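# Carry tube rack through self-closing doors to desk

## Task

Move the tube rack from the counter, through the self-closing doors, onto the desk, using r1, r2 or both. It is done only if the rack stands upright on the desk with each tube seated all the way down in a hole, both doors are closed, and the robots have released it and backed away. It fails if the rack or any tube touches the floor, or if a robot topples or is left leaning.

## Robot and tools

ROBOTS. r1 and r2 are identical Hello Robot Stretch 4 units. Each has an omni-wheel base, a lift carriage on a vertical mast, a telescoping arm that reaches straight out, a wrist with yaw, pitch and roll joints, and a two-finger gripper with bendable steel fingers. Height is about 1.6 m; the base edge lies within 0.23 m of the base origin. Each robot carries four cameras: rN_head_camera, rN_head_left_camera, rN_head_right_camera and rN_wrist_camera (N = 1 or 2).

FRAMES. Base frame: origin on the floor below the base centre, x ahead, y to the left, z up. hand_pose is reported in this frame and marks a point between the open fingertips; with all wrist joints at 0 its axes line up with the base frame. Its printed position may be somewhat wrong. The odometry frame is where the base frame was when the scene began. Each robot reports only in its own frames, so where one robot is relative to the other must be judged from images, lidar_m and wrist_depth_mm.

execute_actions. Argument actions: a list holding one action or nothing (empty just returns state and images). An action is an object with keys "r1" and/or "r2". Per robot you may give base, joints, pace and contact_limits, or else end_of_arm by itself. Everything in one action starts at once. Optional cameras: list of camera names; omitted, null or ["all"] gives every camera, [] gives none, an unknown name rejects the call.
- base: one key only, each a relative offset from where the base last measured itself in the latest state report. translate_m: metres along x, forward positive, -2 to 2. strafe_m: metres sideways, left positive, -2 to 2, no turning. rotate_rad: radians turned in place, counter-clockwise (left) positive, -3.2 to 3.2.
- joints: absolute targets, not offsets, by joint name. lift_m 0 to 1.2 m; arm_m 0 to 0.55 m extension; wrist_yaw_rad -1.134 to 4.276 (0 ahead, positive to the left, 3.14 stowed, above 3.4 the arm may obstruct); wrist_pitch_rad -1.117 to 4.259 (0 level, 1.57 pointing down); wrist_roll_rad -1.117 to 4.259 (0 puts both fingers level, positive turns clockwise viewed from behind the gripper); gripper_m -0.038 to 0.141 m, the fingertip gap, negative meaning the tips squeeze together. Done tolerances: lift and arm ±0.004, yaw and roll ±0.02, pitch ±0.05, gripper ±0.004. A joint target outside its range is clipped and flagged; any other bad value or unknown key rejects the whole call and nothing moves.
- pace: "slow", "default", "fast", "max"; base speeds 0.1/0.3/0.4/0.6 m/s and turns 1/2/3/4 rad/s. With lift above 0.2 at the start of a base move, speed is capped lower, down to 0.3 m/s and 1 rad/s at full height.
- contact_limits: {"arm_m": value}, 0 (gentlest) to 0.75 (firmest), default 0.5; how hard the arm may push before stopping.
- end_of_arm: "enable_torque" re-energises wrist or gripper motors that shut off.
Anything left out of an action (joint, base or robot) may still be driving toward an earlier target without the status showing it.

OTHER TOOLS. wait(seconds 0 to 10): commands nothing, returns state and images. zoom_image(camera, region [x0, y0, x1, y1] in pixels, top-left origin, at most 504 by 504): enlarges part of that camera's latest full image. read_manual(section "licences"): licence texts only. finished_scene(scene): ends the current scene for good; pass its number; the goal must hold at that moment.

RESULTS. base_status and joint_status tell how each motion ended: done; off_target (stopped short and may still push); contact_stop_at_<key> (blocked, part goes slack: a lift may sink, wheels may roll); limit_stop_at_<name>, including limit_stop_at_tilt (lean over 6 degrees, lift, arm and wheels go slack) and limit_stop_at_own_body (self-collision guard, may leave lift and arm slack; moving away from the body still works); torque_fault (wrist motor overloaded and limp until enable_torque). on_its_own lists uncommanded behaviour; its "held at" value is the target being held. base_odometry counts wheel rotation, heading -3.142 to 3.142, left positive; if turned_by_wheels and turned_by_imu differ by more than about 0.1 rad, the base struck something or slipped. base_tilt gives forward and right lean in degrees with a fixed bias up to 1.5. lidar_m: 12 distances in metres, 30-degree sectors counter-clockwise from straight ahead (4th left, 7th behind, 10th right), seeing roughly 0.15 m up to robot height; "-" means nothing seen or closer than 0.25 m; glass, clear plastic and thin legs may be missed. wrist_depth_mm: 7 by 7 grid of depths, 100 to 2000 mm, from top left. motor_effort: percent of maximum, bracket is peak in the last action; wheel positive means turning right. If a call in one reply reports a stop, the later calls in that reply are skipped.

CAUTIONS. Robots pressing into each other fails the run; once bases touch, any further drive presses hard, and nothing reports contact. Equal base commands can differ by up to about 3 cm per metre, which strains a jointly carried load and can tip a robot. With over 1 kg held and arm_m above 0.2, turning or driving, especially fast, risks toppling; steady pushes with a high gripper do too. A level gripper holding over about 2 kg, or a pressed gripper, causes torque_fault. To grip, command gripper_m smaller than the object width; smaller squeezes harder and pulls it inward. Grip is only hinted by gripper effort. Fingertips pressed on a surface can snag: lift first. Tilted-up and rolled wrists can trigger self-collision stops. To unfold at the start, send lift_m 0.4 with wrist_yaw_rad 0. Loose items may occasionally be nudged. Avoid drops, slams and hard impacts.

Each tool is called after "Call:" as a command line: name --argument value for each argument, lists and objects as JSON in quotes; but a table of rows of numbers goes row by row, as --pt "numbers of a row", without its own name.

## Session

Call:
execute_actions --actions '[]'

Scene clock: 0.00 s.
r1.base_odometry: x=+0.000 y=+0.000 heading=+0.000 (m, m, rad; r1's odometry frame)
r1.turned_by_wheels: +0.000 (rad since the last result)
r1.turned_by_imu: +0.000 (rad since the last result)
r1.base_tilt: forward=+0.0 right=+0.2 (deg)
r1.lidar_m: 0.80 0.82 1.10 1.21 1.19 1.66 2.27 2.34 3.08 1.18 1.22 0.88
r1.base_status: not commanded
r1.joint_positions: lift_m=+0.204 arm_m=-0.003 wrist_yaw_rad=+3.207 wrist_pitch_rad=+0.006 wrist_roll_rad=+0.000 gripper_m=+0.057
r1.joint_status: not commanded
r1.motor_effort: lift_m=+19 arm_m=+0 wrist_yaw_rad=+1 wrist_pitch_rad=-6 wrist_roll_rad=+2 gripper_m=-2 wheel_0=+0 wheel_1=-1 wheel_2=+0 (%)
r1.hand_pose: x=-0.1252 y=+0.0685 z=+0.3809 quat_wxyz=(-0.033, -0.003, +0.000, +0.999) (m; r1's base frame)
r1.wrist_depth_mm: - 134 134 - - - 1661 / - - 132 - - - 1661 / - 110 132 - - - 1661 / - 123 151 - - - 1708 / 198 - - - - - 1708 / 216 1618 208 1661 202 1576 1464 / 603 960 1042 146 960 1008 1025
r2.base_odometry: x=+0.000 y=+0.000 heading=+0.000 (m, m, rad; r2's odometry frame)
r2.turned_by_wheels: +0.000 (rad since the last result)
r2.turned_by_imu: +0.000 (rad since the last result)
r2.base_tilt: forward=-0.2 right=+0.2 (deg)
r2.lidar_m: 2.48 1.63 1.51 1.18 0.75 0.67 0.69 0.87 1.22 1.22 2.70 2.44
r2.base_status: not commanded
r2.joint_positions: lift_m=+0.266 arm_m=+0.001 wrist_yaw_rad=+3.184 wrist_pitch_rad=-0.010 wrist_roll_rad=+0.010 gripper_m=+0.057
r2.joint_status: not commanded
r2.motor_effort: lift_m=+17 arm_m=-1 wrist_yaw_rad=+3 wrist_pitch_rad=-5 wrist_roll_rad=+0 gripper_m=-3 wheel_0=+0 wheel_1=-1 wheel_2=+0 (%)
r2.hand_pose: x=-0.1200 y=+0.0751 z=+0.4467 quat_wxyz=(-0.021, +0.005, +0.005, +1.000) (m; r2's base frame)
r2.wrist_depth_mm: - - 139 831 741 676 627 / - - 139 820 750 683 627 / - 113 141 798 750 691 634 / 148 145 253 842 759 683 627 / 216 1078 946 820 750 683 634 / 216 1098 202 820 200 683 634 / 217 891 917 - 750 668 634
pictures: r1_head_camera, r1_head_left_camera, r1_head_right_camera, r1_wrist_camera, r2_head_camera, r2_head_left_camera, r2_head_right_camera, r2_wrist_camera
Images, in order (width x height): r1_head_camera 420x560, r1_head_left_camera 420x672, r1_head_right_camera 420x672, r1_wrist_camera 616x392, r2_head_camera 420x560, r2_head_left_camera 420x672, r2_head_right_camera 420x672, r2_wrist_camera 616x392.

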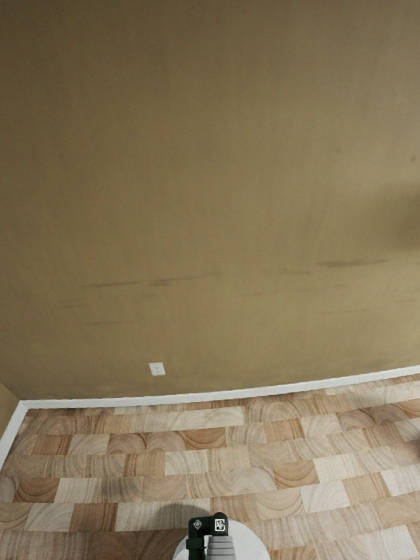

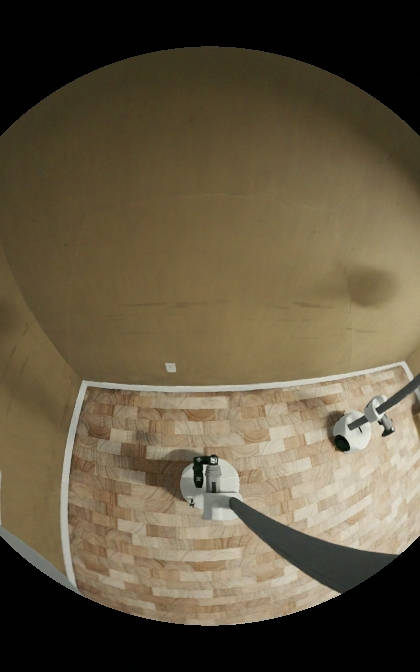

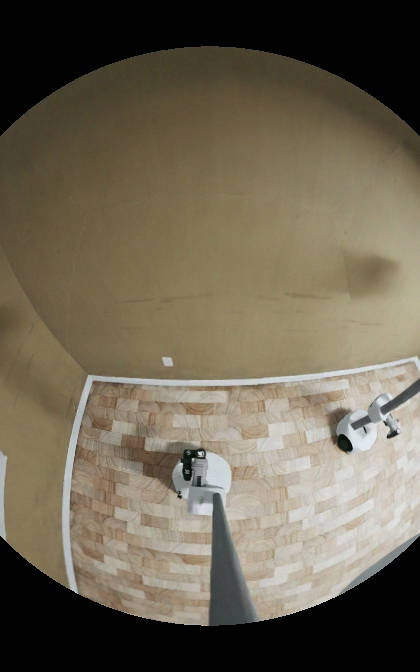

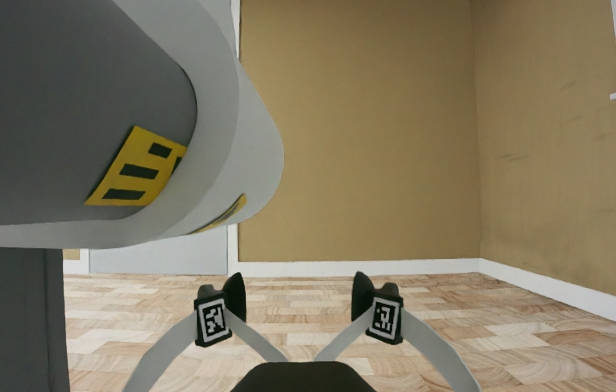

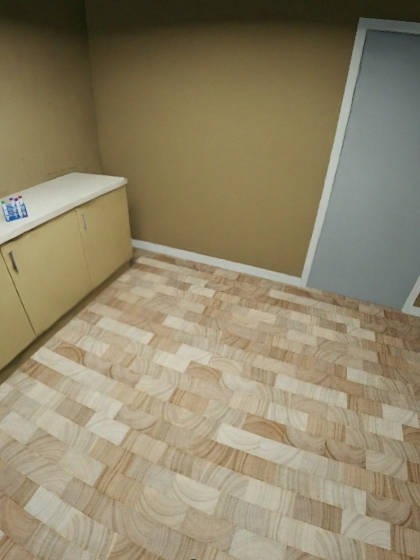

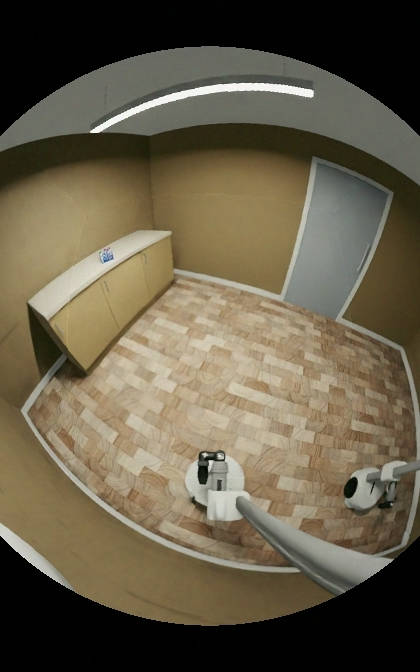

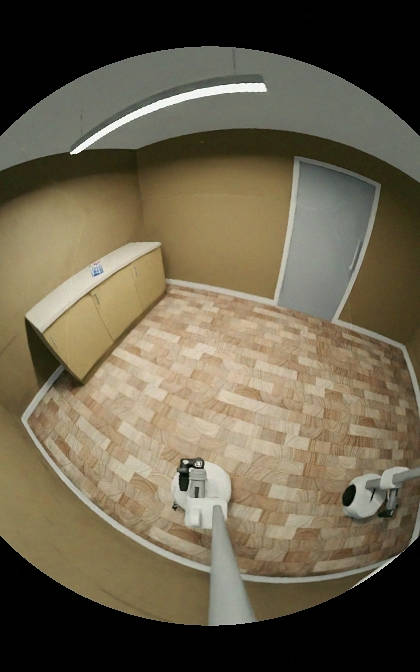

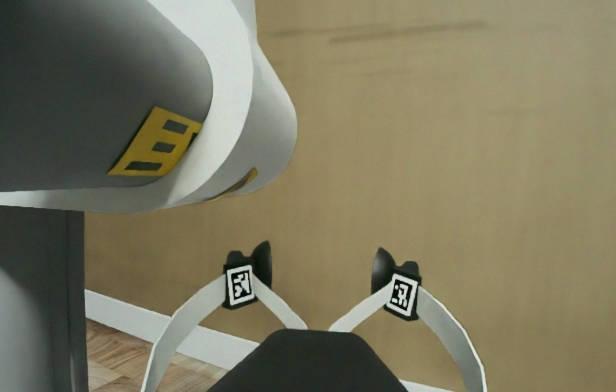

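Call:
execute_actions --actions '[]'

Scene clock: 1.07 s.
r1.base_odometry: x=+0.000 y=+0.000 heading=+0.000 (m, m, rad; r1's odometry frame)
r1.turned_by_wheels: +0.000 (rad since the last result)
r1.turned_by_imu: +0.000 (rad since the last result)
r1.base_tilt: forward=+0.0 right=+0.3 (deg)
r1.lidar_m: 0.81 0.82 1.12 1.20 1.20 1.63 2.29 2.35 3.09 1.19 1.23 0.87
r1.base_status: not commanded
r1.joint_positions: lift_m=+0.204 arm_m=-0.003 wrist_yaw_rad=+3.207 wrist_pitch_rad=+0.006 wrist_roll_rad=+0.000 gripper_m=+0.057
r1.joint_status: not commanded
r1.motor_effort: lift_m=+19 arm_m=+0 wrist_yaw_rad=+1 wrist_pitch_rad=-6 wrist_roll_rad=+0 gripper_m=-3 wheel_0=+0 wheel_1=-1 wheel_2=+0 (%)
r1.hand_pose: x=-0.1252 y=+0.0685 z=+0.3809 quat_wxyz=(-0.033, -0.003, +0.000, +0.999) (m; r1's base frame)
r1.wrist_depth_mm: - 134 134 - - - 1618 / - - 133 - - - 1661 / - 111 132 - - - 1708 / - 123 151 - - - 1661 / 198 - - - - - 1661 / 215 1576 208 1661 200 1576 1499 / 597 946 1042 145 960 991 1025
r2.base_odometry: x=+0.000 y=+0.000 heading=+0.000 (m, m, rad; r2's odometry frame)
r2.turned_by_wheels: +0.000 (rad since the last result)
r2.turned_by_imu: +0.000 (rad since the last result)
r2.base_tilt: forward=-0.1 right=+0.2 (deg)
r2.lidar_m: 2.46 1.63 1.52 1.18 0.76 0.67 0.69 0.85 1.21 1.21 2.69 2.43
r2.base_status: not commanded
r2.joint_positions: lift_m=+0.266 arm_m=+0.001 wrist_yaw_rad=+3.184 wrist_pitch_rad=-0.010 wrist_roll_rad=+0.010 gripper_m=+0.057
r2.joint_status: not commanded
r2.motor_effort: lift_m=+17 arm_m=-1 wrist_yaw_rad=+2 wrist_pitch_rad=-6 wrist_roll_rad=+0 gripper_m=-5 wheel_0=+0 wheel_1=+0 wheel_2=+0 (%)
r2.hand_pose: x=-0.1200 y=+0.0751 z=+0.4467 quat_wxyz=(-0.021, +0.005, +0.005, +1.000) (m; r2's base frame)
r2.wrist_depth_mm: - - 139 820 741 668 634 / - - 139 809 759 683 627 / - 112 142 809 750 683 627 / 148 144 253 831 750 683 627 / 217 1078 931 820 750 691 634 / 217 1078 201 820 200 668 627 / 216 904 931 - 741 661 640
pictures: r1_head_camera, r1_head_left_camera, r1_head_right_camera, r1_wrist_camera, r2_head_camera, r2_head_left_camera, r2_head_right_camera, r2_wrist_camera
Images, in order (width x height): r1_head_camera 420x560, r1_head_left_camera 420x672, r1_head_right_camera 420x672, r1_wrist_camera 616x392, r2_head_camera 420x560, r2_head_left_camera 420x672, r2_head_right_camera 420x672, r2_wrist_camera 616x392.

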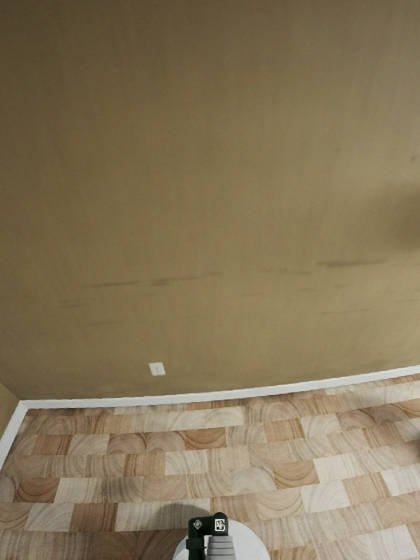

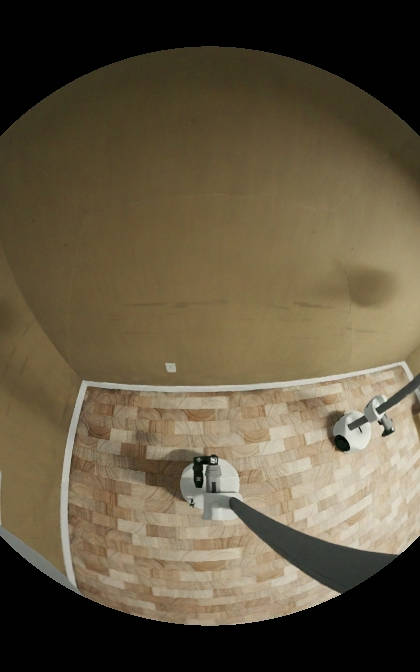

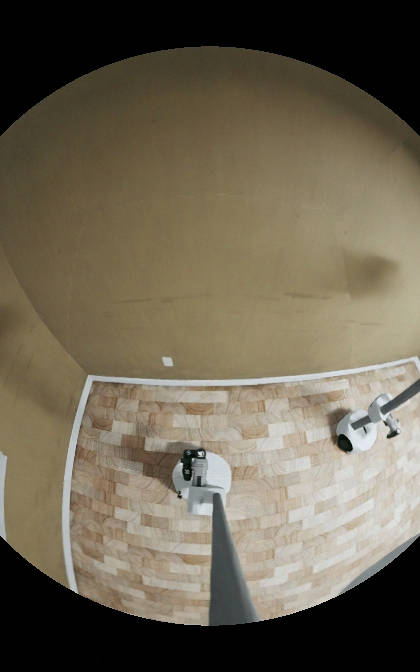

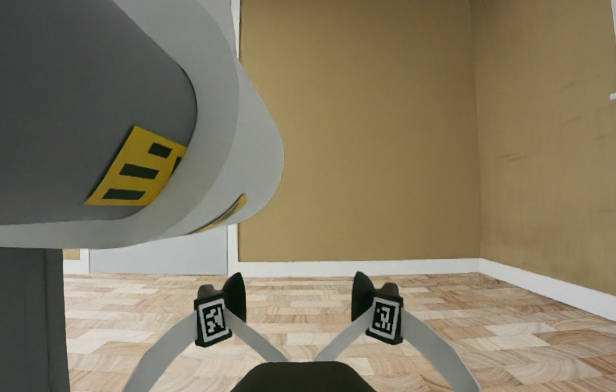

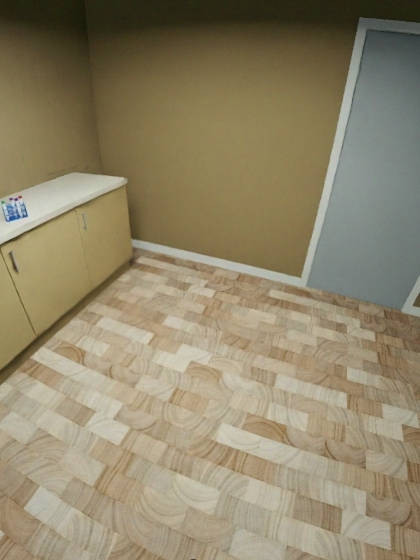

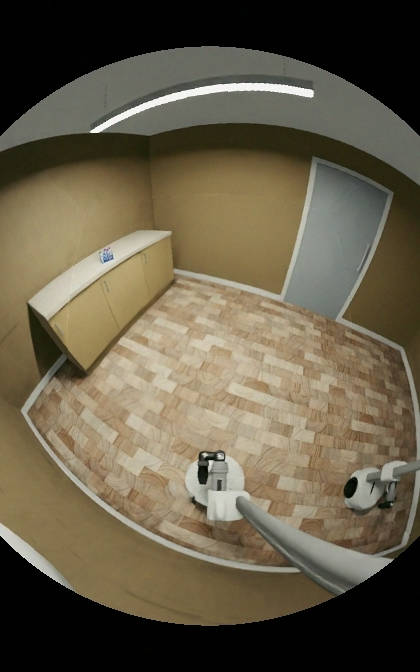

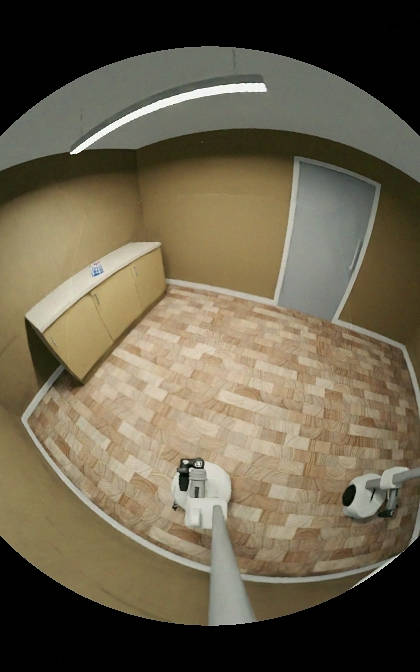

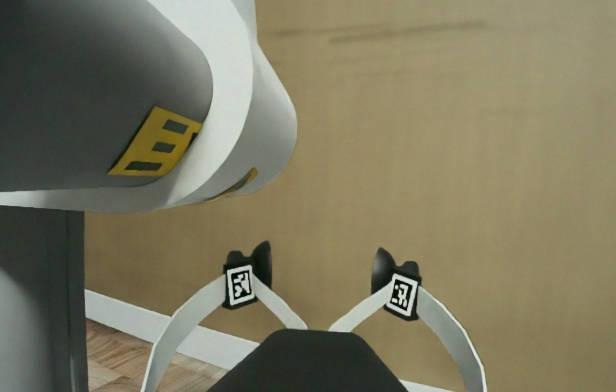

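Call:
execute_actions --actions '[{"r1":{"base":{"rotate_rad":0.8},"joints":{"lift_m":0.45},"pace":"fast"},"r2":{"base":{"rotate_rad":0.47},"joints":{"lift_m":0.5,"wrist_yaw_rad":0},"pace":"fast"}}]' --cameras '[]'

Call:
execute_actions --actions '[{"r1":{"base":{"translate_m":-1.6},"joints":{"lift_m":0.75},"pace":"fast"},"r2":{"base":{"translate_m":1.4},"joints":{"lift_m":1.2},"pace":"fast"}}]' --cameras '[]'

Call:
execute_actions --actions '[{"r1":{"base":{"rotate_rad":1.92},"joints":{"wrist_yaw_rad":0,"gripper_m":0.08},"pace":"fast"},"r2":{"base":{"rotate_rad":0.70},"joints":{"wrist_pitch_rad":0.9},"pace":"fast"}}]'

Scene clock: 8.67 s.
r1.base_odometry: x=+0.000 y=+0.000 heading=+0.800 (m, m, rad; r1's odometry frame)
r1.turned_by_wheels: +0.800 (rad since the last result)
r1.turned_by_imu: +0.809 (rad since the last result)
r1.base_tilt: forward=+0.1 right=+0.2 (deg)
r1.lidar_m: 0.95 1.23 1.20 1.34 2.29 2.24 2.60 1.52 1.20 0.98 0.80 0.81
r1.base_status: done
r1.joint_positions: lift_m=+0.450 arm_m=-0.003 wrist_yaw_rad=+3.207 wrist_pitch_rad=+0.006 wrist_roll_rad=+0.000 gripper_m=+0.057
r1.joint_status: all done
r1.motor_effort: lift_m=+25(28) arm_m=+0(1) wrist_yaw_rad=+0(0) wrist_pitch_rad=-7(6) wrist_roll_rad=+0(1) gripper_m=-3(3) wheel_0=+1(8) wheel_1=+2(4) wheel_2=+2(8) (%)
r1.hand_pose: x=-0.1252 y=+0.0685 z=+0.6260 quat_wxyz=(-0.033, -0.003, +0.000, +0.999) (m; r1's base frame)
r1.wrist_depth_mm: - 133 134 - - - 1921 / - - 133 - - - 1983 / - 111 132 - - - 1983 / - 123 151 - - - 1983 / 198 - - - - - 1921 / 216 - 208 - 201 - 1921 / 878 1430 1618 145 1499 1537 1661
r2.base_odometry: x=+0.000 y=+0.000 heading=+0.470 (m, m, rad; r2's odometry frame)
r2.turned_by_wheels: +0.470 (rad since the last result)
r2.turned_by_imu: +0.473 (rad since the last result)
r2.base_tilt: forward=-0.1 right=+0.2 (deg)
r2.lidar_m: 1.68 1.52 1.29 0.79 0.67 0.66 0.83 1.24 1.20 2.76 2.45 2.44
r2.base_status: done
r2.joint_positions: lift_m=+0.500 arm_m=+0.001 wrist_yaw_rad=+0.000 wrist_pitch_rad=-0.010 wrist_roll_rad=+0.010 gripper_m=+0.057
r2.joint_status: all done
r2.motor_effort: lift_m=+22(25) arm_m=+0(0) wrist_yaw_rad=-1(4) wrist_pitch_rad=-5(5) wrist_roll_rad=+0(1) gripper_m=-4(3) wheel_0=-1(7) wheel_1=+0(8) wheel_2=+0(3) (%)
r2.hand_pose: x=+0.4605 y=-0.0873 z=+0.6808 quat_wxyz=(+1.000, +0.005, -0.005, +0.000) (m; r2's base frame)
r2.wrist_depth_mm: 1576 1756 - - - - 1863 / 1618 1808 - - - - 1863 / 1138 1281 1537 1863 - - 1863 / 1118 1308 1499 1808 - - 1863 / 1138 1308 1464 1808 - - 1921 / 1182 1336 202 1756 200 - 1863 / 1229 1281 1397 - 1464 1430 1537
pictures: none
No camera images: the call's "cameras" was empty. Leave "cameras" out to get every camera's image.

Scene clock: 14.03 s.
r1.base_odometry: x=-1.114 y=-1.148 heading=+0.800 (m, m, rad; r1's odometry frame)
r1.turned_by_wheels: +0.000 (rad since the last result)
r1.turned_by_imu: +0.003 (rad since the last result)
r1.base_tilt: forward=+0.1 right=+0.0 (deg)
r1.lidar_m: 2.28 2.28 2.31 1.30 1.10 1.08 1.27 1.82 1.19 2.08 2.01 1.98
r1.base_status: done
r1.joint_positions: lift_m=+0.750 arm_m=-0.003 wrist_yaw_rad=+3.207 wrist_pitch_rad=+0.006 wrist_roll_rad=+0.000 gripper_m=+0.057
r1.joint_status: all done
r1.motor_effort: lift_m=+25(29) arm_m=+0(1) wrist_yaw_rad=+0(0) wrist_pitch_rad=-7(7) wrist_roll_rad=+1(1) gripper_m=-2(1) wheel_0=+0(8) wheel_1=+0(6) wheel_2=-1(10) (%)
r1.hand_pose: x=-0.1252 y=+0.0685 z=+0.9260 quat_wxyz=(-0.033, -0.003, +0.000, +0.999) (m; r1's base frame)
r1.wrist_depth_mm: - 134 134 1708 1366 1098 976 / - - 133 1708 1366 1098 976 / - 110 132 1537 1308 1098 960 / - 123 151 1618 1308 1138 976 / 198 1808 - 1618 1366 1098 976 / 215 1921 207 1661 200 1098 960 / 946 1808 - 145 1255 1060 946
r2.base_odometry: x=+1.248 y=+0.634 heading=+0.470 (m, m, rad; r2's odometry frame)
r2.turned_by_wheels: +0.000 (rad since the last result)
r2.turned_by_imu: -0.006 (rad since the last result)
r2.base_tilt: forward=-0.1 right=+0.2 (deg)
r2.lidar_m: 0.50 0.44 0.44 0.53 1.61 1.63 1.95 3.54 1.20 1.70 1.49 0.86
r2.base_status: done
r2.joint_positions: lift_m=+1.198 arm_m=+0.001 wrist_yaw_rad=+0.000 wrist_pitch_rad=-0.010 wrist_roll_rad=+0.010 gripper_m=+0.057
r2.joint_status: all done
joint sent to its limit — the command would take r2.lift_m past its upper limit, so that joint was sent only as far as its limit.
r2.motor_effort: lift_m=+22(22) arm_m=+0(0) wrist_yaw_rad=+0(1) wrist_pitch_rad=-5(5) wrist_roll_rad=-1(0) gripper_m=-5(4) wheel_0=+0(7) wheel_1=-1(6) wheel_2=+1(12) (%)
r2.hand_pose: x=+0.4605 y=-0.0874 z=+1.3796 quat_wxyz=(+1.000, +0.005, -0.005, +0.000) (m; r2's base frame)
r2.wrist_depth_mm: 750 854 1008 1182 1430 1281 1098 / 768 866 1025 1205 1430 1255 1078 / 768 891 1025 1229 1464 1255 1078 / 778 891 1042 1255 1430 1255 1078 / 778 904 1025 1281 1430 1255 1098 / 798 904 202 1255 200 1182 1098 / 809 891 1008 - 1397 1182 1078
pictures: none
No camera images: the call's "cameras" was empty. Leave "cameras" out to get every camera's image.

Scene clock: 16.43 s.
r1.base_odometry: x=-1.114 y=-1.148 heading=+2.721 (m, m, rad; r1's odometry frame)
r1.turned_by_wheels: +1.920 (rad since the last result)
r1.turned_by_imu: +1.945 (rad since the last result)
r1.base_tilt: forward=+0.1 right=+0.1 (deg)
r1.lidar_m: 1.12 1.09 1.18 1.68 1.18 1.20 2.09 1.99 2.12 2.38 2.28 1.49
r1.base_status: done
r1.joint_positions: lift_m=+0.750 arm_m=-0.003 wrist_yaw_rad=+0.000 wrist_pitch_rad=+0.006 wrist_roll_rad=+0.000 gripper_m=+0.080
r1.joint_status: all done
r1.motor_effort: lift_m=+25(25) arm_m=+0(1) wrist_yaw_rad=-1(6) wrist_pitch_rad=-6(7) wrist_roll_rad=+1(1) gripper_m=-2(0) wheel_0=+0(8) wheel_1=+1(8) wheel_2=+0(7) (%)
r1.hand_pose: x=+0.4569 y=-0.0873 z=+0.9261 quat_wxyz=(+1.000, +0.000, +0.003, +0.000) (m; r1's base frame)
r1.wrist_depth_mm: 798 891 991 1118 1281 1537 1863 / 798 891 976 1098 1281 1499 1863 / 788 891 991 1098 1255 1499 1756 / 788 878 1008 1098 1255 1499 1808 / 798 878 960 1098 1281 1464 1756 / 798 854 209 1098 212 1464 1756 / 798 842 931 144 1255 1464 1808
r2.base_odometry: x=+1.248 y=+0.634 heading=+1.170 (m, m, rad; r2's odometry frame)
r2.turned_by_wheels: +0.700 (rad since the last result)
r2.turned_by_imu: +0.705 (rad since the last result)
r2.base_tilt: forward=-0.1 right=+0.2 (deg)
r2.lidar_m: 0.44 0.45 0.62 1.63 1.67 2.22 1.25 1.21 1.58 1.49 0.67 0.47
r2.base_status: done
r2.joint_positions: lift_m=+1.198 arm_m=+0.001 wrist_yaw_rad=+0.000 wrist_pitch_rad=+0.901 wrist_roll_rad=+0.010 gripper_m=+0.057
r2.joint_status: all done
r2.motor_effort: lift_m=+22(22) arm_m=+0(0) wrist_yaw_rad=+1(1) wrist_pitch_rad=-2(2) wrist_roll_rad=+0(0) gripper_m=-4(4) wheel_0=-1(4) wheel_1=-1(5) wheel_2=-2(6) (%)
r2.hand_pose: x=+0.3511 y=-0.0874 z=+1.1506 quat_wxyz=(+0.900, +0.005, +0.435, -0.002) (m; r2's base frame)
r2.wrist_depth_mm: 798 809 798 788 788 778 788 / 715 699 707 699 683 691 691 / 627 627 621 535 597 615 609 / 559 554 554 544 535 544 544 / 517 512 508 508 508 500 504 / 778 741 202 615 200 707 715 / 1255 1229 1078 - 1042 1042 1060
pictures: r1_head_camera, r1_head_left_camera, r1_head_right_camera, r1_wrist_camera, r2_head_camera, r2_head_left_camera, r2_head_right_camera, r2_wrist_camera
Images, in order (width x height): r1_head_camera 420x560, r1_head_left_camera 420x672, r1_head_right_camera 420x672, r1_wrist_camera 616x392, r2_head_camera 420x560, r2_head_left_camera 420x672, r2_head_right_camera 420x672, r2_wrist_camera 616x392.

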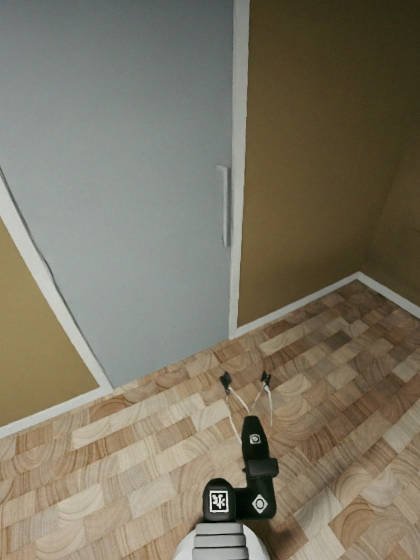

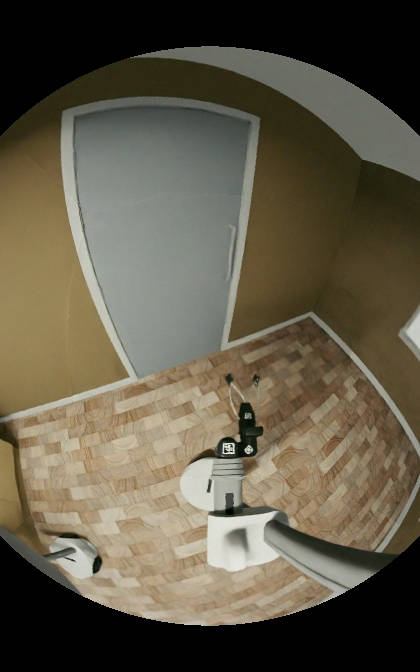

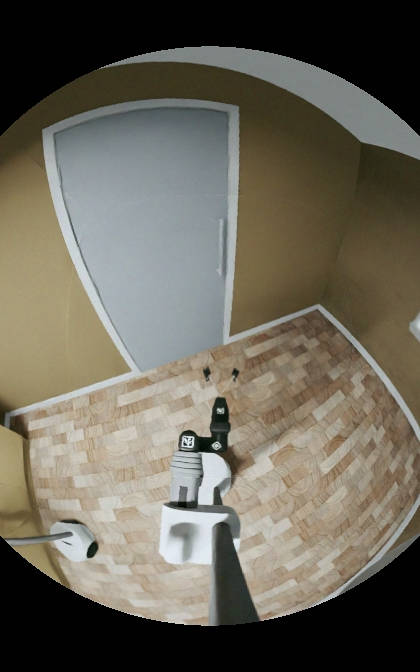

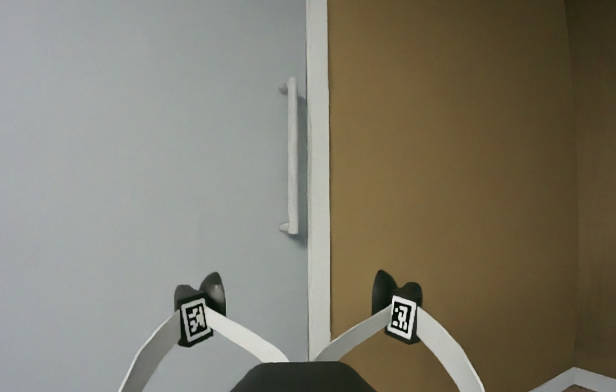

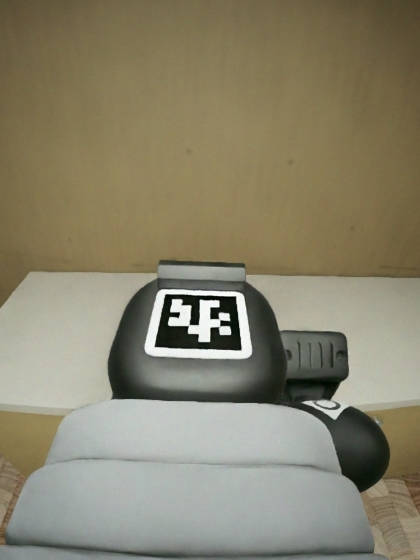

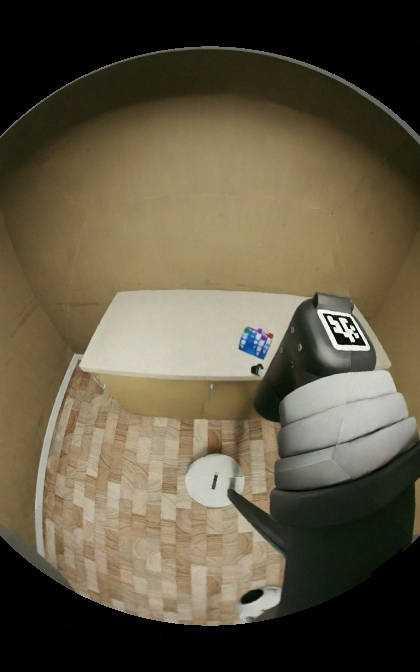

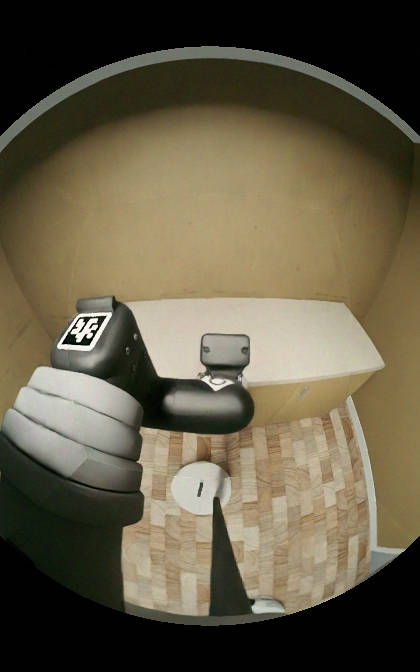

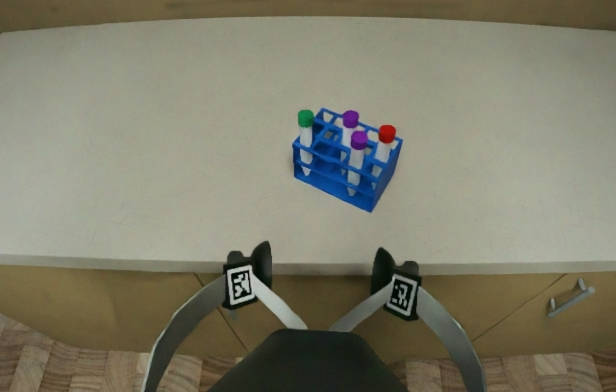

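Call:
zoom_image --camera "r2_wrist_camera" --region '[270, 90, 430, 220]'

Region (270, 90, 430, 220) of r2_wrist_camera's 616x392 image, scaled by 3.150; it fills the top 410 rows of this view, and the rest is white.

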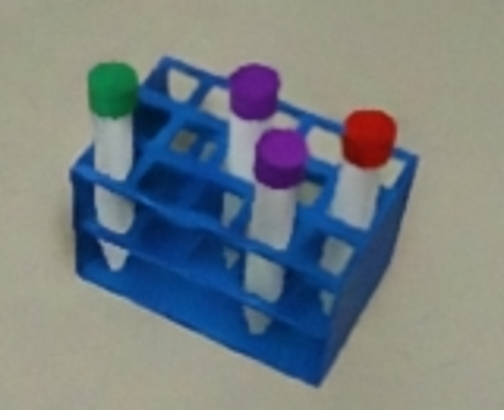

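Call:
execute_actions --actions '[{"r1":{"base":{"translate_m":0.22},"joints":{"lift_m":0.8,"arm_m":0.4},"pace":"fast"},"r2":{"base":{"rotate_rad":-0.51},"joints":{"wrist_pitch_rad":0.5,"gripper_m":0.141},"pace":"fast"}}]' --cameras '["r1_wrist_camera"]'

Scene clock: 19.93 s.
r1.base_odometry: x=-1.315 y=-1.058 heading=+2.721 (m, m, rad; r1's odometry frame)
r1.turned_by_wheels: +0.000 (rad since the last result)
r1.turned_by_imu: -0.002 (rad since the last result)
r1.base_tilt: forward=+0.1 right=+0.3 (deg)
r1.lidar_m: 0.94 0.89 0.94 1.38 1.39 1.32 2.27 2.18 2.35 2.25 2.20 1.24
r1.base_status: done
r1.joint_positions: lift_m=+0.800 arm_m=+0.399 wrist_yaw_rad=+0.000 wrist_pitch_rad=+0.006 wrist_roll_rad=+0.000 gripper_m=+0.080
r1.joint_status: all done
r1.motor_effort: lift_m=+25(26) arm_m=+7(7) wrist_yaw_rad=-1(2) wrist_pitch_rad=-6(6) wrist_roll_rad=+1(1) gripper_m=-3(2) wheel_0=-1(7) wheel_1=-1(6) wheel_2=+1(11) (%)
r1.hand_pose: x=+0.8582 y=-0.0873 z=+0.9761 quat_wxyz=(+1.000, +0.000, +0.003, +0.000) (m; r1's base frame)
r1.wrist_depth_mm: 340 373 418 469 539 647 768 / 338 368 415 469 535 634 759 / 338 370 415 473 535 634 759 / 338 370 413 466 530 627 732 / 338 366 415 466 530 627 741 / 336 362 209 462 212 627 750 / 334 355 402 144 521 621 741
r2.base_odometry: x=+1.248 y=+0.634 heading=+0.660 (m, m, rad; r2's odometry frame)
r2.turned_by_wheels: -0.510 (rad since the last result)
r2.turned_by_imu: -0.514 (rad since the last result)
r2.base_tilt: forward=-0.2 right=+0.2 (deg)
r2.lidar_m: 0.45 0.43 0.48 0.65 1.62 1.66 2.30 3.66 1.35 1.58 1.51 0.65
r2.base_status: done
r2.joint_positions: lift_m=+1.198 arm_m=+0.001 wrist_yaw_rad=+0.000 wrist_pitch_rad=+0.502 wrist_roll_rad=+0.010 gripper_m=+0.141
r2.joint_status: all done
r2.motor_effort: lift_m=+22(22) arm_m=+0(0) wrist_yaw_rad=+1(0) wrist_pitch_rad=-5(12) wrist_roll_rad=+0(1) gripper_m=+0(6) wheel_0=+1(5) wheel_1=+0(4) wheel_2=+0(4) (%)
r2.hand_pose: x=+0.4248 y=-0.0874 z=+1.2378 quat_wxyz=(+0.969, +0.005, +0.249, -0.001) (m; r2's base frame)
r2.wrist_depth_mm: 699 750 842 960 1060 1229 1160 / 723 809 904 1008 1160 1308 1182 / 788 878 991 1078 1182 1397 1205 / 820 878 904 891 904 904 1205 / 715 707 691 732 732 750 1229 / 569 504 591 591 634 750 1336 / 517 508 535 - 768 1042 1397
pictures: r1_wrist_camera
Images, in order (width x height): r1_wrist_camera 616x392.

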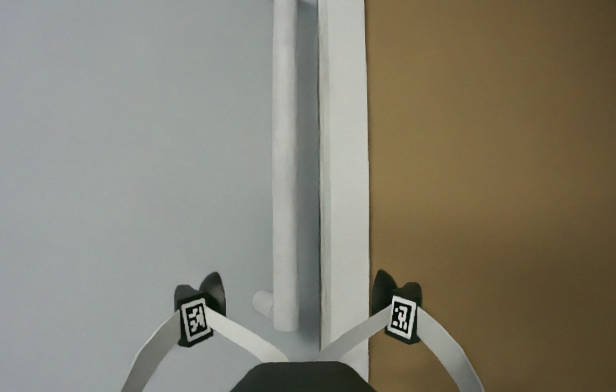

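Call:
execute_actions --actions '[{"r1":{"base":{"strafe_m":0.018},"joints":{"arm_m":0.5,"gripper_m":0.065}},"r2":{"base":{"strafe_m":0.28},"joints":{"wrist_pitch_rad":0.9},"pace":"fast"}}]' --cameras '["r1_wrist_camera","r2_wrist_camera"]'

Scene clock: 22.67 s.
r1.base_odometry: x=-1.323 y=-1.075 heading=+2.721 (m, m, rad; r1's odometry frame)
r1.turned_by_wheels: +0.000 (rad since the last result)
r1.turned_by_imu: -0.001 (rad since the last result)
r1.base_tilt: forward=+0.1 right=+0.2 (deg)
r1.lidar_m: 0.91 0.89 0.92 1.34 1.82 1.57 2.29 2.22 2.35 2.26 2.22 1.24
r1.base_status: done
r1.joint_positions: lift_m=+0.800 arm_m=+0.499 wrist_yaw_rad=+0.000 wrist_pitch_rad=+0.006 wrist_roll_rad=+0.000 gripper_m=+0.065
r1.joint_status: all done
r1.motor_effort: lift_m=+25(25) arm_m=+7(7) wrist_yaw_rad=+0(0) wrist_pitch_rad=-7(7) wrist_roll_rad=+0(1) gripper_m=-2(3) wheel_0=+0(9) wheel_1=-1(9) wheel_2=+0(1) (%)
r1.hand_pose: x=+0.9582 y=-0.0874 z=+0.9761 quat_wxyz=(+1.000, +0.000, +0.003, +0.000) (m; r1's base frame)
r1.wrist_depth_mm: 258 282 319 340 397 488 574 / 257 283 315 340 394 484 574 / 256 283 317 336 392 480 569 / 256 282 317 340 389 480 569 / 256 281 314 338 389 480 564 / 255 279 208 315 211 473 564 / 254 268 306 144 379 480 554
r2.base_odometry: x=+1.077 y=+0.855 heading=+0.660 (m, m, rad; r2's odometry frame)
r2.turned_by_wheels: +0.000 (rad since the last result)
r2.turned_by_imu: -0.001 (rad since the last result)
r2.base_tilt: forward=-0.2 right=+0.2 (deg)
r2.lidar_m: 0.32 0.29 0.31 0.42 1.37 1.42 1.94 3.80 1.58 1.83 1.34 0.47
r2.base_status: done
r2.joint_positions: lift_m=+1.199 arm_m=+0.001 wrist_yaw_rad=+0.000 wrist_pitch_rad=+0.901 wrist_roll_rad=+0.010 gripper_m=+0.141
r2.joint_status: all done
r2.motor_effort: lift_m=+22(22) arm_m=+0(0) wrist_yaw_rad=+1(2) wrist_pitch_rad=-2(3) wrist_roll_rad=+1(0) gripper_m=-1(1) wheel_0=+2(6) wheel_1=-1(9) wheel_2=-1(3) (%)
r2.hand_pose: x=+0.3511 y=-0.0874 z=+1.1506 quat_wxyz=(+0.900, +0.005, +0.435, -0.002) (m; r2's base frame)
r2.wrist_depth_mm: 640 699 768 778 778 798 788 / 691 707 691 691 683 691 691 / 621 621 615 525 603 609 609 / 559 554 554 530 539 564 960 / 500 500 496 496 517 842 1430 / 455 452 452 466 750 1308 1366 / 424 424 459 - 1229 1255 1229
pictures: r1_wrist_camera, r2_wrist_camera
Images, in order (width x height): r1_wrist_camera 616x392, r2_wrist_camera 616x392.

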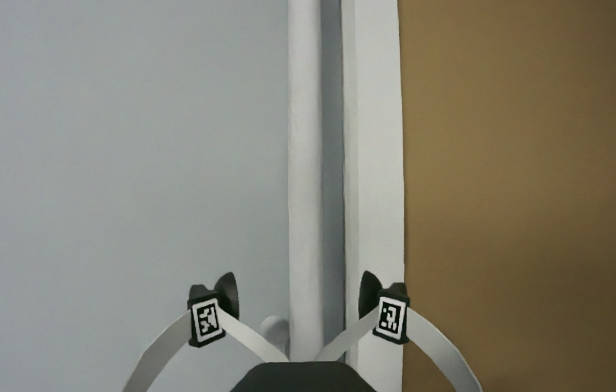

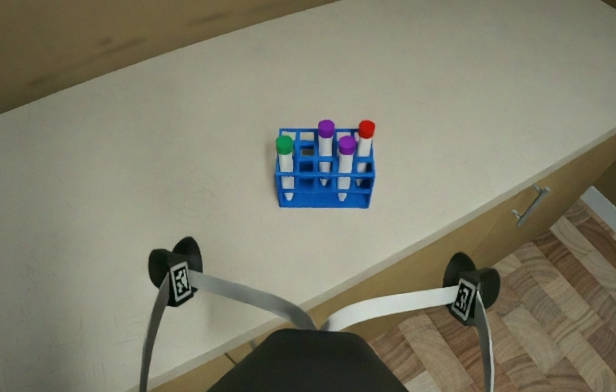

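Call:
execute_actions --actions '[{"r1":{"joints":{"arm_m":0.55}},"r2":{"joints":{"wrist_pitch_rad":0.0,"lift_m":0.8},"pace":"fast"}}]' --cameras '["r1_wrist_camera","r2_wrist_camera"]'

Scene clock: 25.07 s.
r1.base_odometry: x=-1.323 y=-1.075 heading=+2.721 (m, m, rad; r1's odometry frame)
r1.turned_by_wheels: +0.000 (rad since the last result)
r1.turned_by_imu: -0.001 (rad since the last result)
r1.base_tilt: forward=+0.3 right=+0.4 (deg)
r1.lidar_m: 0.92 0.88 0.92 1.33 1.84 1.59 2.26 2.22 2.36 2.26 2.21 1.25
r1.base_status: not commanded
r1.joint_positions: lift_m=+0.800 arm_m=+0.546 wrist_yaw_rad=+0.000 wrist_pitch_rad=+0.006 wrist_roll_rad=+0.000 gripper_m=+0.065
r1.joint_status: all done
joint sent to its limit — the command would take r1.arm_m past its upper limit, so that joint was sent only as far as its limit.
r1.motor_effort: lift_m=+25(25) arm_m=+6(7) wrist_yaw_rad=+0(1) wrist_pitch_rad=-7(6) wrist_roll_rad=+0(0) gripper_m=-2(3) wheel_0=+0(0) wheel_1=-1(1) wheel_2=+0(0) (%)
r1.hand_pose: x=+1.0056 y=-0.0874 z=+0.9761 quat_wxyz=(+1.000, +0.000, +0.003, +0.000) (m; r1's base frame)
r1.wrist_depth_mm: 224 245 272 294 338 424 496 / 223 244 273 294 336 421 500 / 223 244 272 293 334 415 492 / 222 244 272 290 332 415 480 / 220 243 271 290 330 415 488 / 220 242 208 290 212 413 492 / 220 232 265 144 327 410 480
r2.base_odometry: x=+1.077 y=+0.855 heading=+0.660 (m, m, rad; r2's odometry frame)
r2.turned_by_wheels: +0.000 (rad since the last result)
r2.turned_by_imu: +0.000 (rad since the last result)
r2.base_tilt: forward=-0.2 right=+0.2 (deg)
r2.lidar_m: 0.31 0.28 0.30 0.41 1.38 1.43 1.93 3.80 1.58 1.84 1.36 0.48
r2.base_status: not commanded
r2.joint_positions: lift_m=+0.800 arm_m=+0.001 wrist_yaw_rad=+0.000 wrist_pitch_rad=+0.003 wrist_roll_rad=+0.010 gripper_m=+0.141
r2.joint_status: all done
r2.motor_effort: lift_m=+13(18) arm_m=+0(1) wrist_yaw_rad=+3(1) wrist_pitch_rad=-6(11) wrist_roll_rad=+0(1) gripper_m=+1(0) wheel_0=+2(2) wheel_1=-1(1) wheel_2=-1(1) (%)
r2.hand_pose: x=+0.4605 y=-0.0874 z=+0.9778 quat_wxyz=(+1.000, +0.005, +0.001, +0.000) (m; r2's base frame)
r2.wrist_depth_mm: 609 676 759 854 976 1138 1336 / 615 676 759 854 976 1160 1336 / 627 683 778 878 991 1182 1366 / 634 699 768 392 1008 1205 1336 / 484 496 433 343 525 627 640 / 298 293 298 314 301 300 353 / 227 228 247 - 252 281 329
pictures: r1_wrist_camera, r2_wrist_camera
Images, in order (width x height): r1_wrist_camera 616x392, r2_wrist_camera 616x392.

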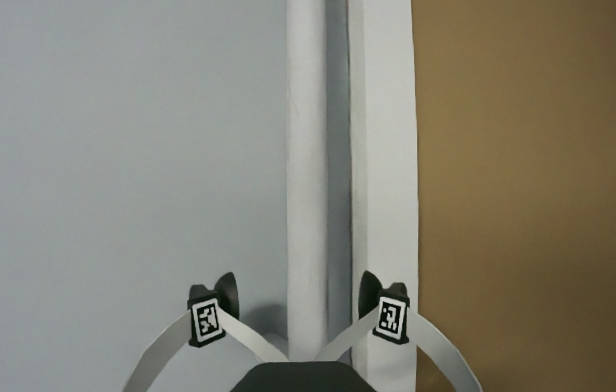

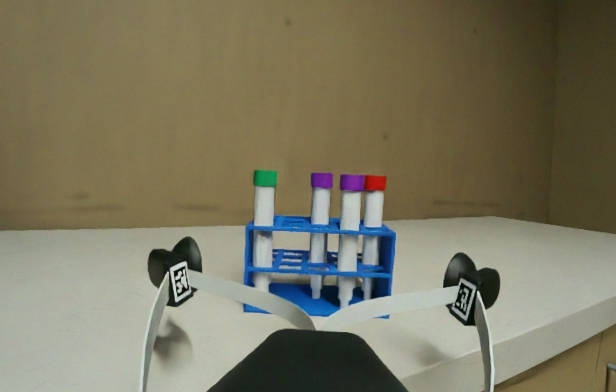

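Call:
zoom_image --camera "r2_wrist_camera" --region '[230, 155, 410, 335]'

Region (230, 155, 410, 335) of r2_wrist_camera's 616x392 image, scaled by 2.800.

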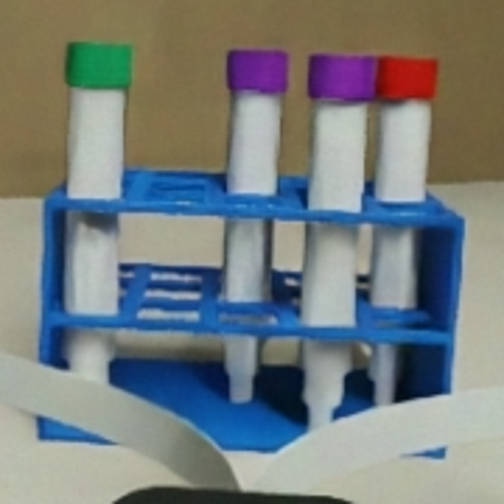

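Call:
execute_actions --actions '[{"r1":{"base":{"translate_m":0.02},"joints":{"gripper_m":0.045},"pace":"slow"},"r2":{"joints":{"wrist_pitch_rad":0.25,"lift_m":0.848,"arm_m":0.07}}}]' --cameras '["r1_wrist_camera","r2_wrist_camera"]'

Scene clock: 27.07 s.
r1.base_odometry: x=-1.341 y=-1.067 heading=+2.721 (m, m, rad; r1's odometry frame)
r1.turned_by_wheels: +0.000 (rad since the last result)
r1.turned_by_imu: +0.000 (rad since the last result)
r1.base_tilt: forward=+0.1 right=+0.3 (deg)
r1.lidar_m: 0.90 0.87 0.92 1.33 1.88 1.57 2.28 2.23 2.37 2.27 2.21 1.21
r1.base_status: done
r1.joint_positions: lift_m=+0.800 arm_m=+0.546 wrist_yaw_rad=+0.000 wrist_pitch_rad=+0.006 wrist_roll_rad=+0.000 gripper_m=+0.045
r1.joint_status: all done
r1.motor_effort: lift_m=+25(25) arm_m=+7(7) wrist_yaw_rad=+0(0) wrist_pitch_rad=-6(7) wrist_roll_rad=+0(1) gripper_m=-4(4) wheel_0=+3(3) wheel_1=+1(1) wheel_2=-1(6) (%)
r1.hand_pose: x=+1.0056 y=-0.0874 z=+0.9761 quat_wxyz=(+1.000, +0.000, +0.003, +0.000) (m; r1's base frame)
r1.wrist_depth_mm: 208 227 256 274 314 394 462 / 206 229 256 274 314 389 459 / 208 228 254 272 309 389 462 / 206 228 254 272 309 384 459 / 206 227 253 271 307 384 455 / 204 226 208 208 213 384 445 / 205 217 247 145 300 384 449
r2.base_odometry: x=+1.077 y=+0.855 heading=+0.660 (m, m, rad; r2's odometry frame)
r2.turned_by_wheels: +0.000 (rad since the last result)
r2.turned_by_imu: +0.000 (rad since the last result)
r2.base_tilt: forward=-0.1 right=+0.2 (deg)
r2.lidar_m: 0.32 0.29 0.31 0.42 1.37 1.43 1.91 3.80 1.59 1.82 1.35 0.46
r2.base_status: not commanded
r2.joint_positions: lift_m=+0.848 arm_m=+0.069 wrist_yaw_rad=+0.000 wrist_pitch_rad=+0.252 wrist_roll_rad=+0.011 gripper_m=+0.141
r2.joint_status: all done
r2.motor_effort: lift_m=+22(23) arm_m=+5(9) wrist_yaw_rad=+1(13) wrist_pitch_rad=-5(20) wrist_roll_rad=+0(5) gripper_m=+0(0) wheel_0=+1(2) wheel_1=-1(1) wheel_2=-1(6) (%)
r2.hand_pose: x=+0.5194 y=-0.0874 z=+0.9540 quat_wxyz=(+0.992, +0.005, +0.125, -0.001) (m; r2's base frame)
r2.wrist_depth_mm: 539 585 654 732 831 946 1138 / 549 609 683 768 866 1008 1182 / 574 640 683 759 699 976 1229 / 459 469 442 315 285 517 530 / 319 325 267 300 293 353 355 / 243 241 243 248 239 239 263 / 204 203 213 - 215 220 253
pictures: r1_wrist_camera, r2_wrist_camera
Images, in order (width x height): r1_wrist_camera 616x392, r2_wrist_camera 616x392.

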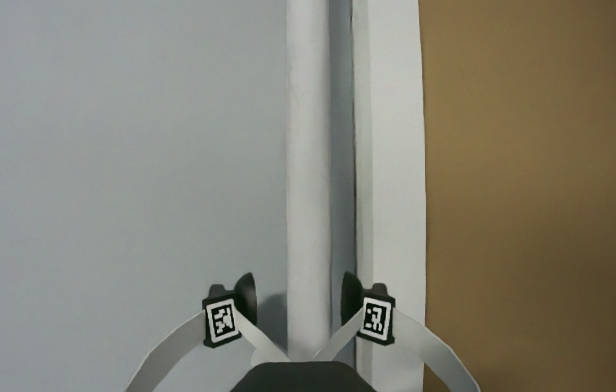

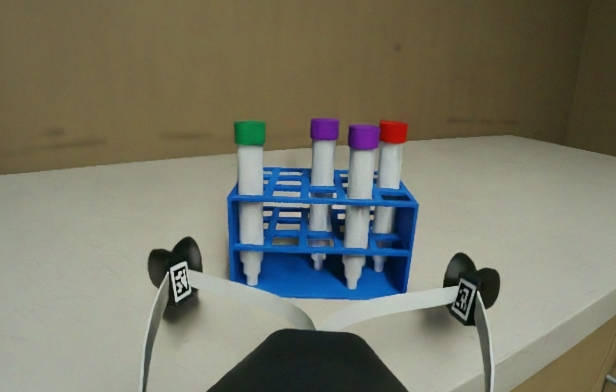

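Call:
execute_actions --actions '[{"r1":{"joints":{"gripper_m":-0.03}},"r2":{"joints":{"arm_m":0.145},"pace":"slow"}}]' --cameras '["r1_wrist_camera","r2_wrist_camera"]'

Scene clock: 29.40 s.
r1.base_odometry: x=-1.341 y=-1.067 heading=+2.720 (m, m, rad; r1's odometry frame)
r1.turned_by_wheels: -0.001 (rad since the last result)
r1.turned_by_imu: -0.002 (rad since the last result)
r1.base_tilt: forward=+0.0 right=+0.3 (deg)
r1.lidar_m: 0.89 0.87 0.92 1.36 1.87 1.59 2.30 2.24 2.32 2.27 2.20 1.20
r1.base_status: not commanded
r1.joint_positions: lift_m=+0.800 arm_m=+0.547 wrist_yaw_rad=-0.006 wrist_pitch_rad=+0.006 wrist_roll_rad=+0.000 gripper_m=-0.029
r1.joint_status: all done
r1.on_its_own: wrist_yaw_rad is at rest, and its effort (+17) is outside its rest range (-13 to +13)
r1.motor_effort: lift_m=+25(25) arm_m=+4(7) wrist_yaw_rad=+17(18) wrist_pitch_rad=-7(6) wrist_roll_rad=+0(1) gripper_m=-19(24) wheel_0=-4(4) wheel_1=-4(3) wheel_2=-3(3) (%)
r1.hand_pose: x=+1.0055 y=-0.0891 z=+0.9761 quat_wxyz=(+1.000, +0.000, +0.003, -0.003) (m; r1's base frame)
r1.wrist_depth_mm: 200 220 246 262 320 402 480 / 200 220 246 263 320 402 477 / 200 219 245 263 317 397 473 / 199 219 243 262 314 394 466 / 198 218 244 259 312 392 466 / 198 216 208 191 200 392 466 / 198 150 233 190 306 362 459
r2.base_odometry: x=+1.077 y=+0.855 heading=+0.660 (m, m, rad; r2's odometry frame)
r2.turned_by_wheels: +0.000 (rad since the last result)
r2.turned_by_imu: +0.000 (rad since the last result)
r2.base_tilt: forward=-0.1 right=+0.2 (deg)
r2.lidar_m: 0.31 0.29 0.31 0.42 1.37 1.43 1.95 3.81 1.60 1.83 1.34 0.47
r2.base_status: not commanded
r2.joint_positions: lift_m=+0.848 arm_m=+0.144 wrist_yaw_rad=+0.000 wrist_pitch_rad=+0.252 wrist_roll_rad=+0.011 gripper_m=+0.141
r2.joint_status: all done
r2.motor_effort: lift_m=+22(22) arm_m=+5(5) wrist_yaw_rad=+0(1) wrist_pitch_rad=-5(4) wrist_roll_rad=+0(1) gripper_m=+0(0) wheel_0=+1(1) wheel_1=-1(1) wheel_2=-1(1) (%)
r2.hand_pose: x=+0.5944 y=-0.0874 z=+0.9540 quat_wxyz=(+0.992, +0.005, +0.126, -0.001) (m; r2's base frame)
r2.wrist_depth_mm: 492 535 597 661 768 878 1025 / 504 554 615 699 798 917 1098 / 525 580 621 699 768 917 1138 / 459 466 439 238 213 521 525 / 317 324 205 227 203 349 351 / 243 238 217 204 206 237 262 / 203 202 213 - 211 210 -
pictures: r1_wrist_camera, r2_wrist_camera
Images, in order (width x height): r1_wrist_camera 616x392, r2_wrist_camera 616x392.

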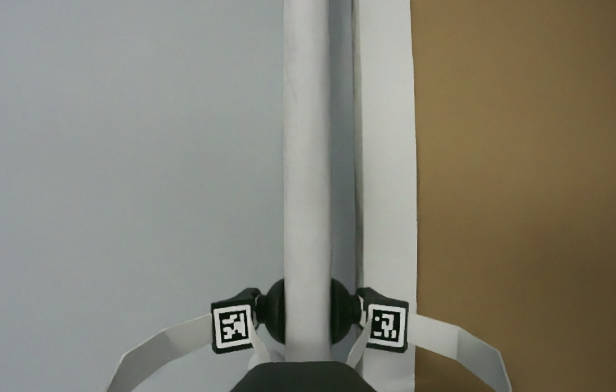

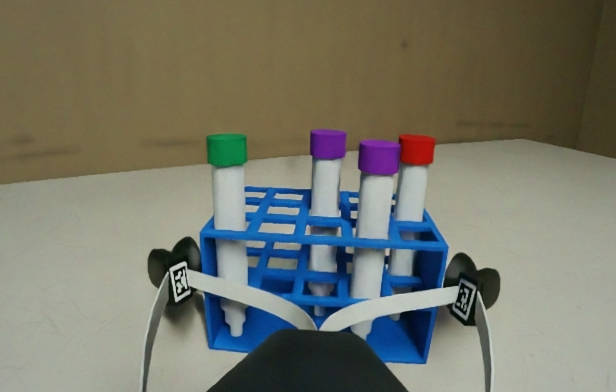

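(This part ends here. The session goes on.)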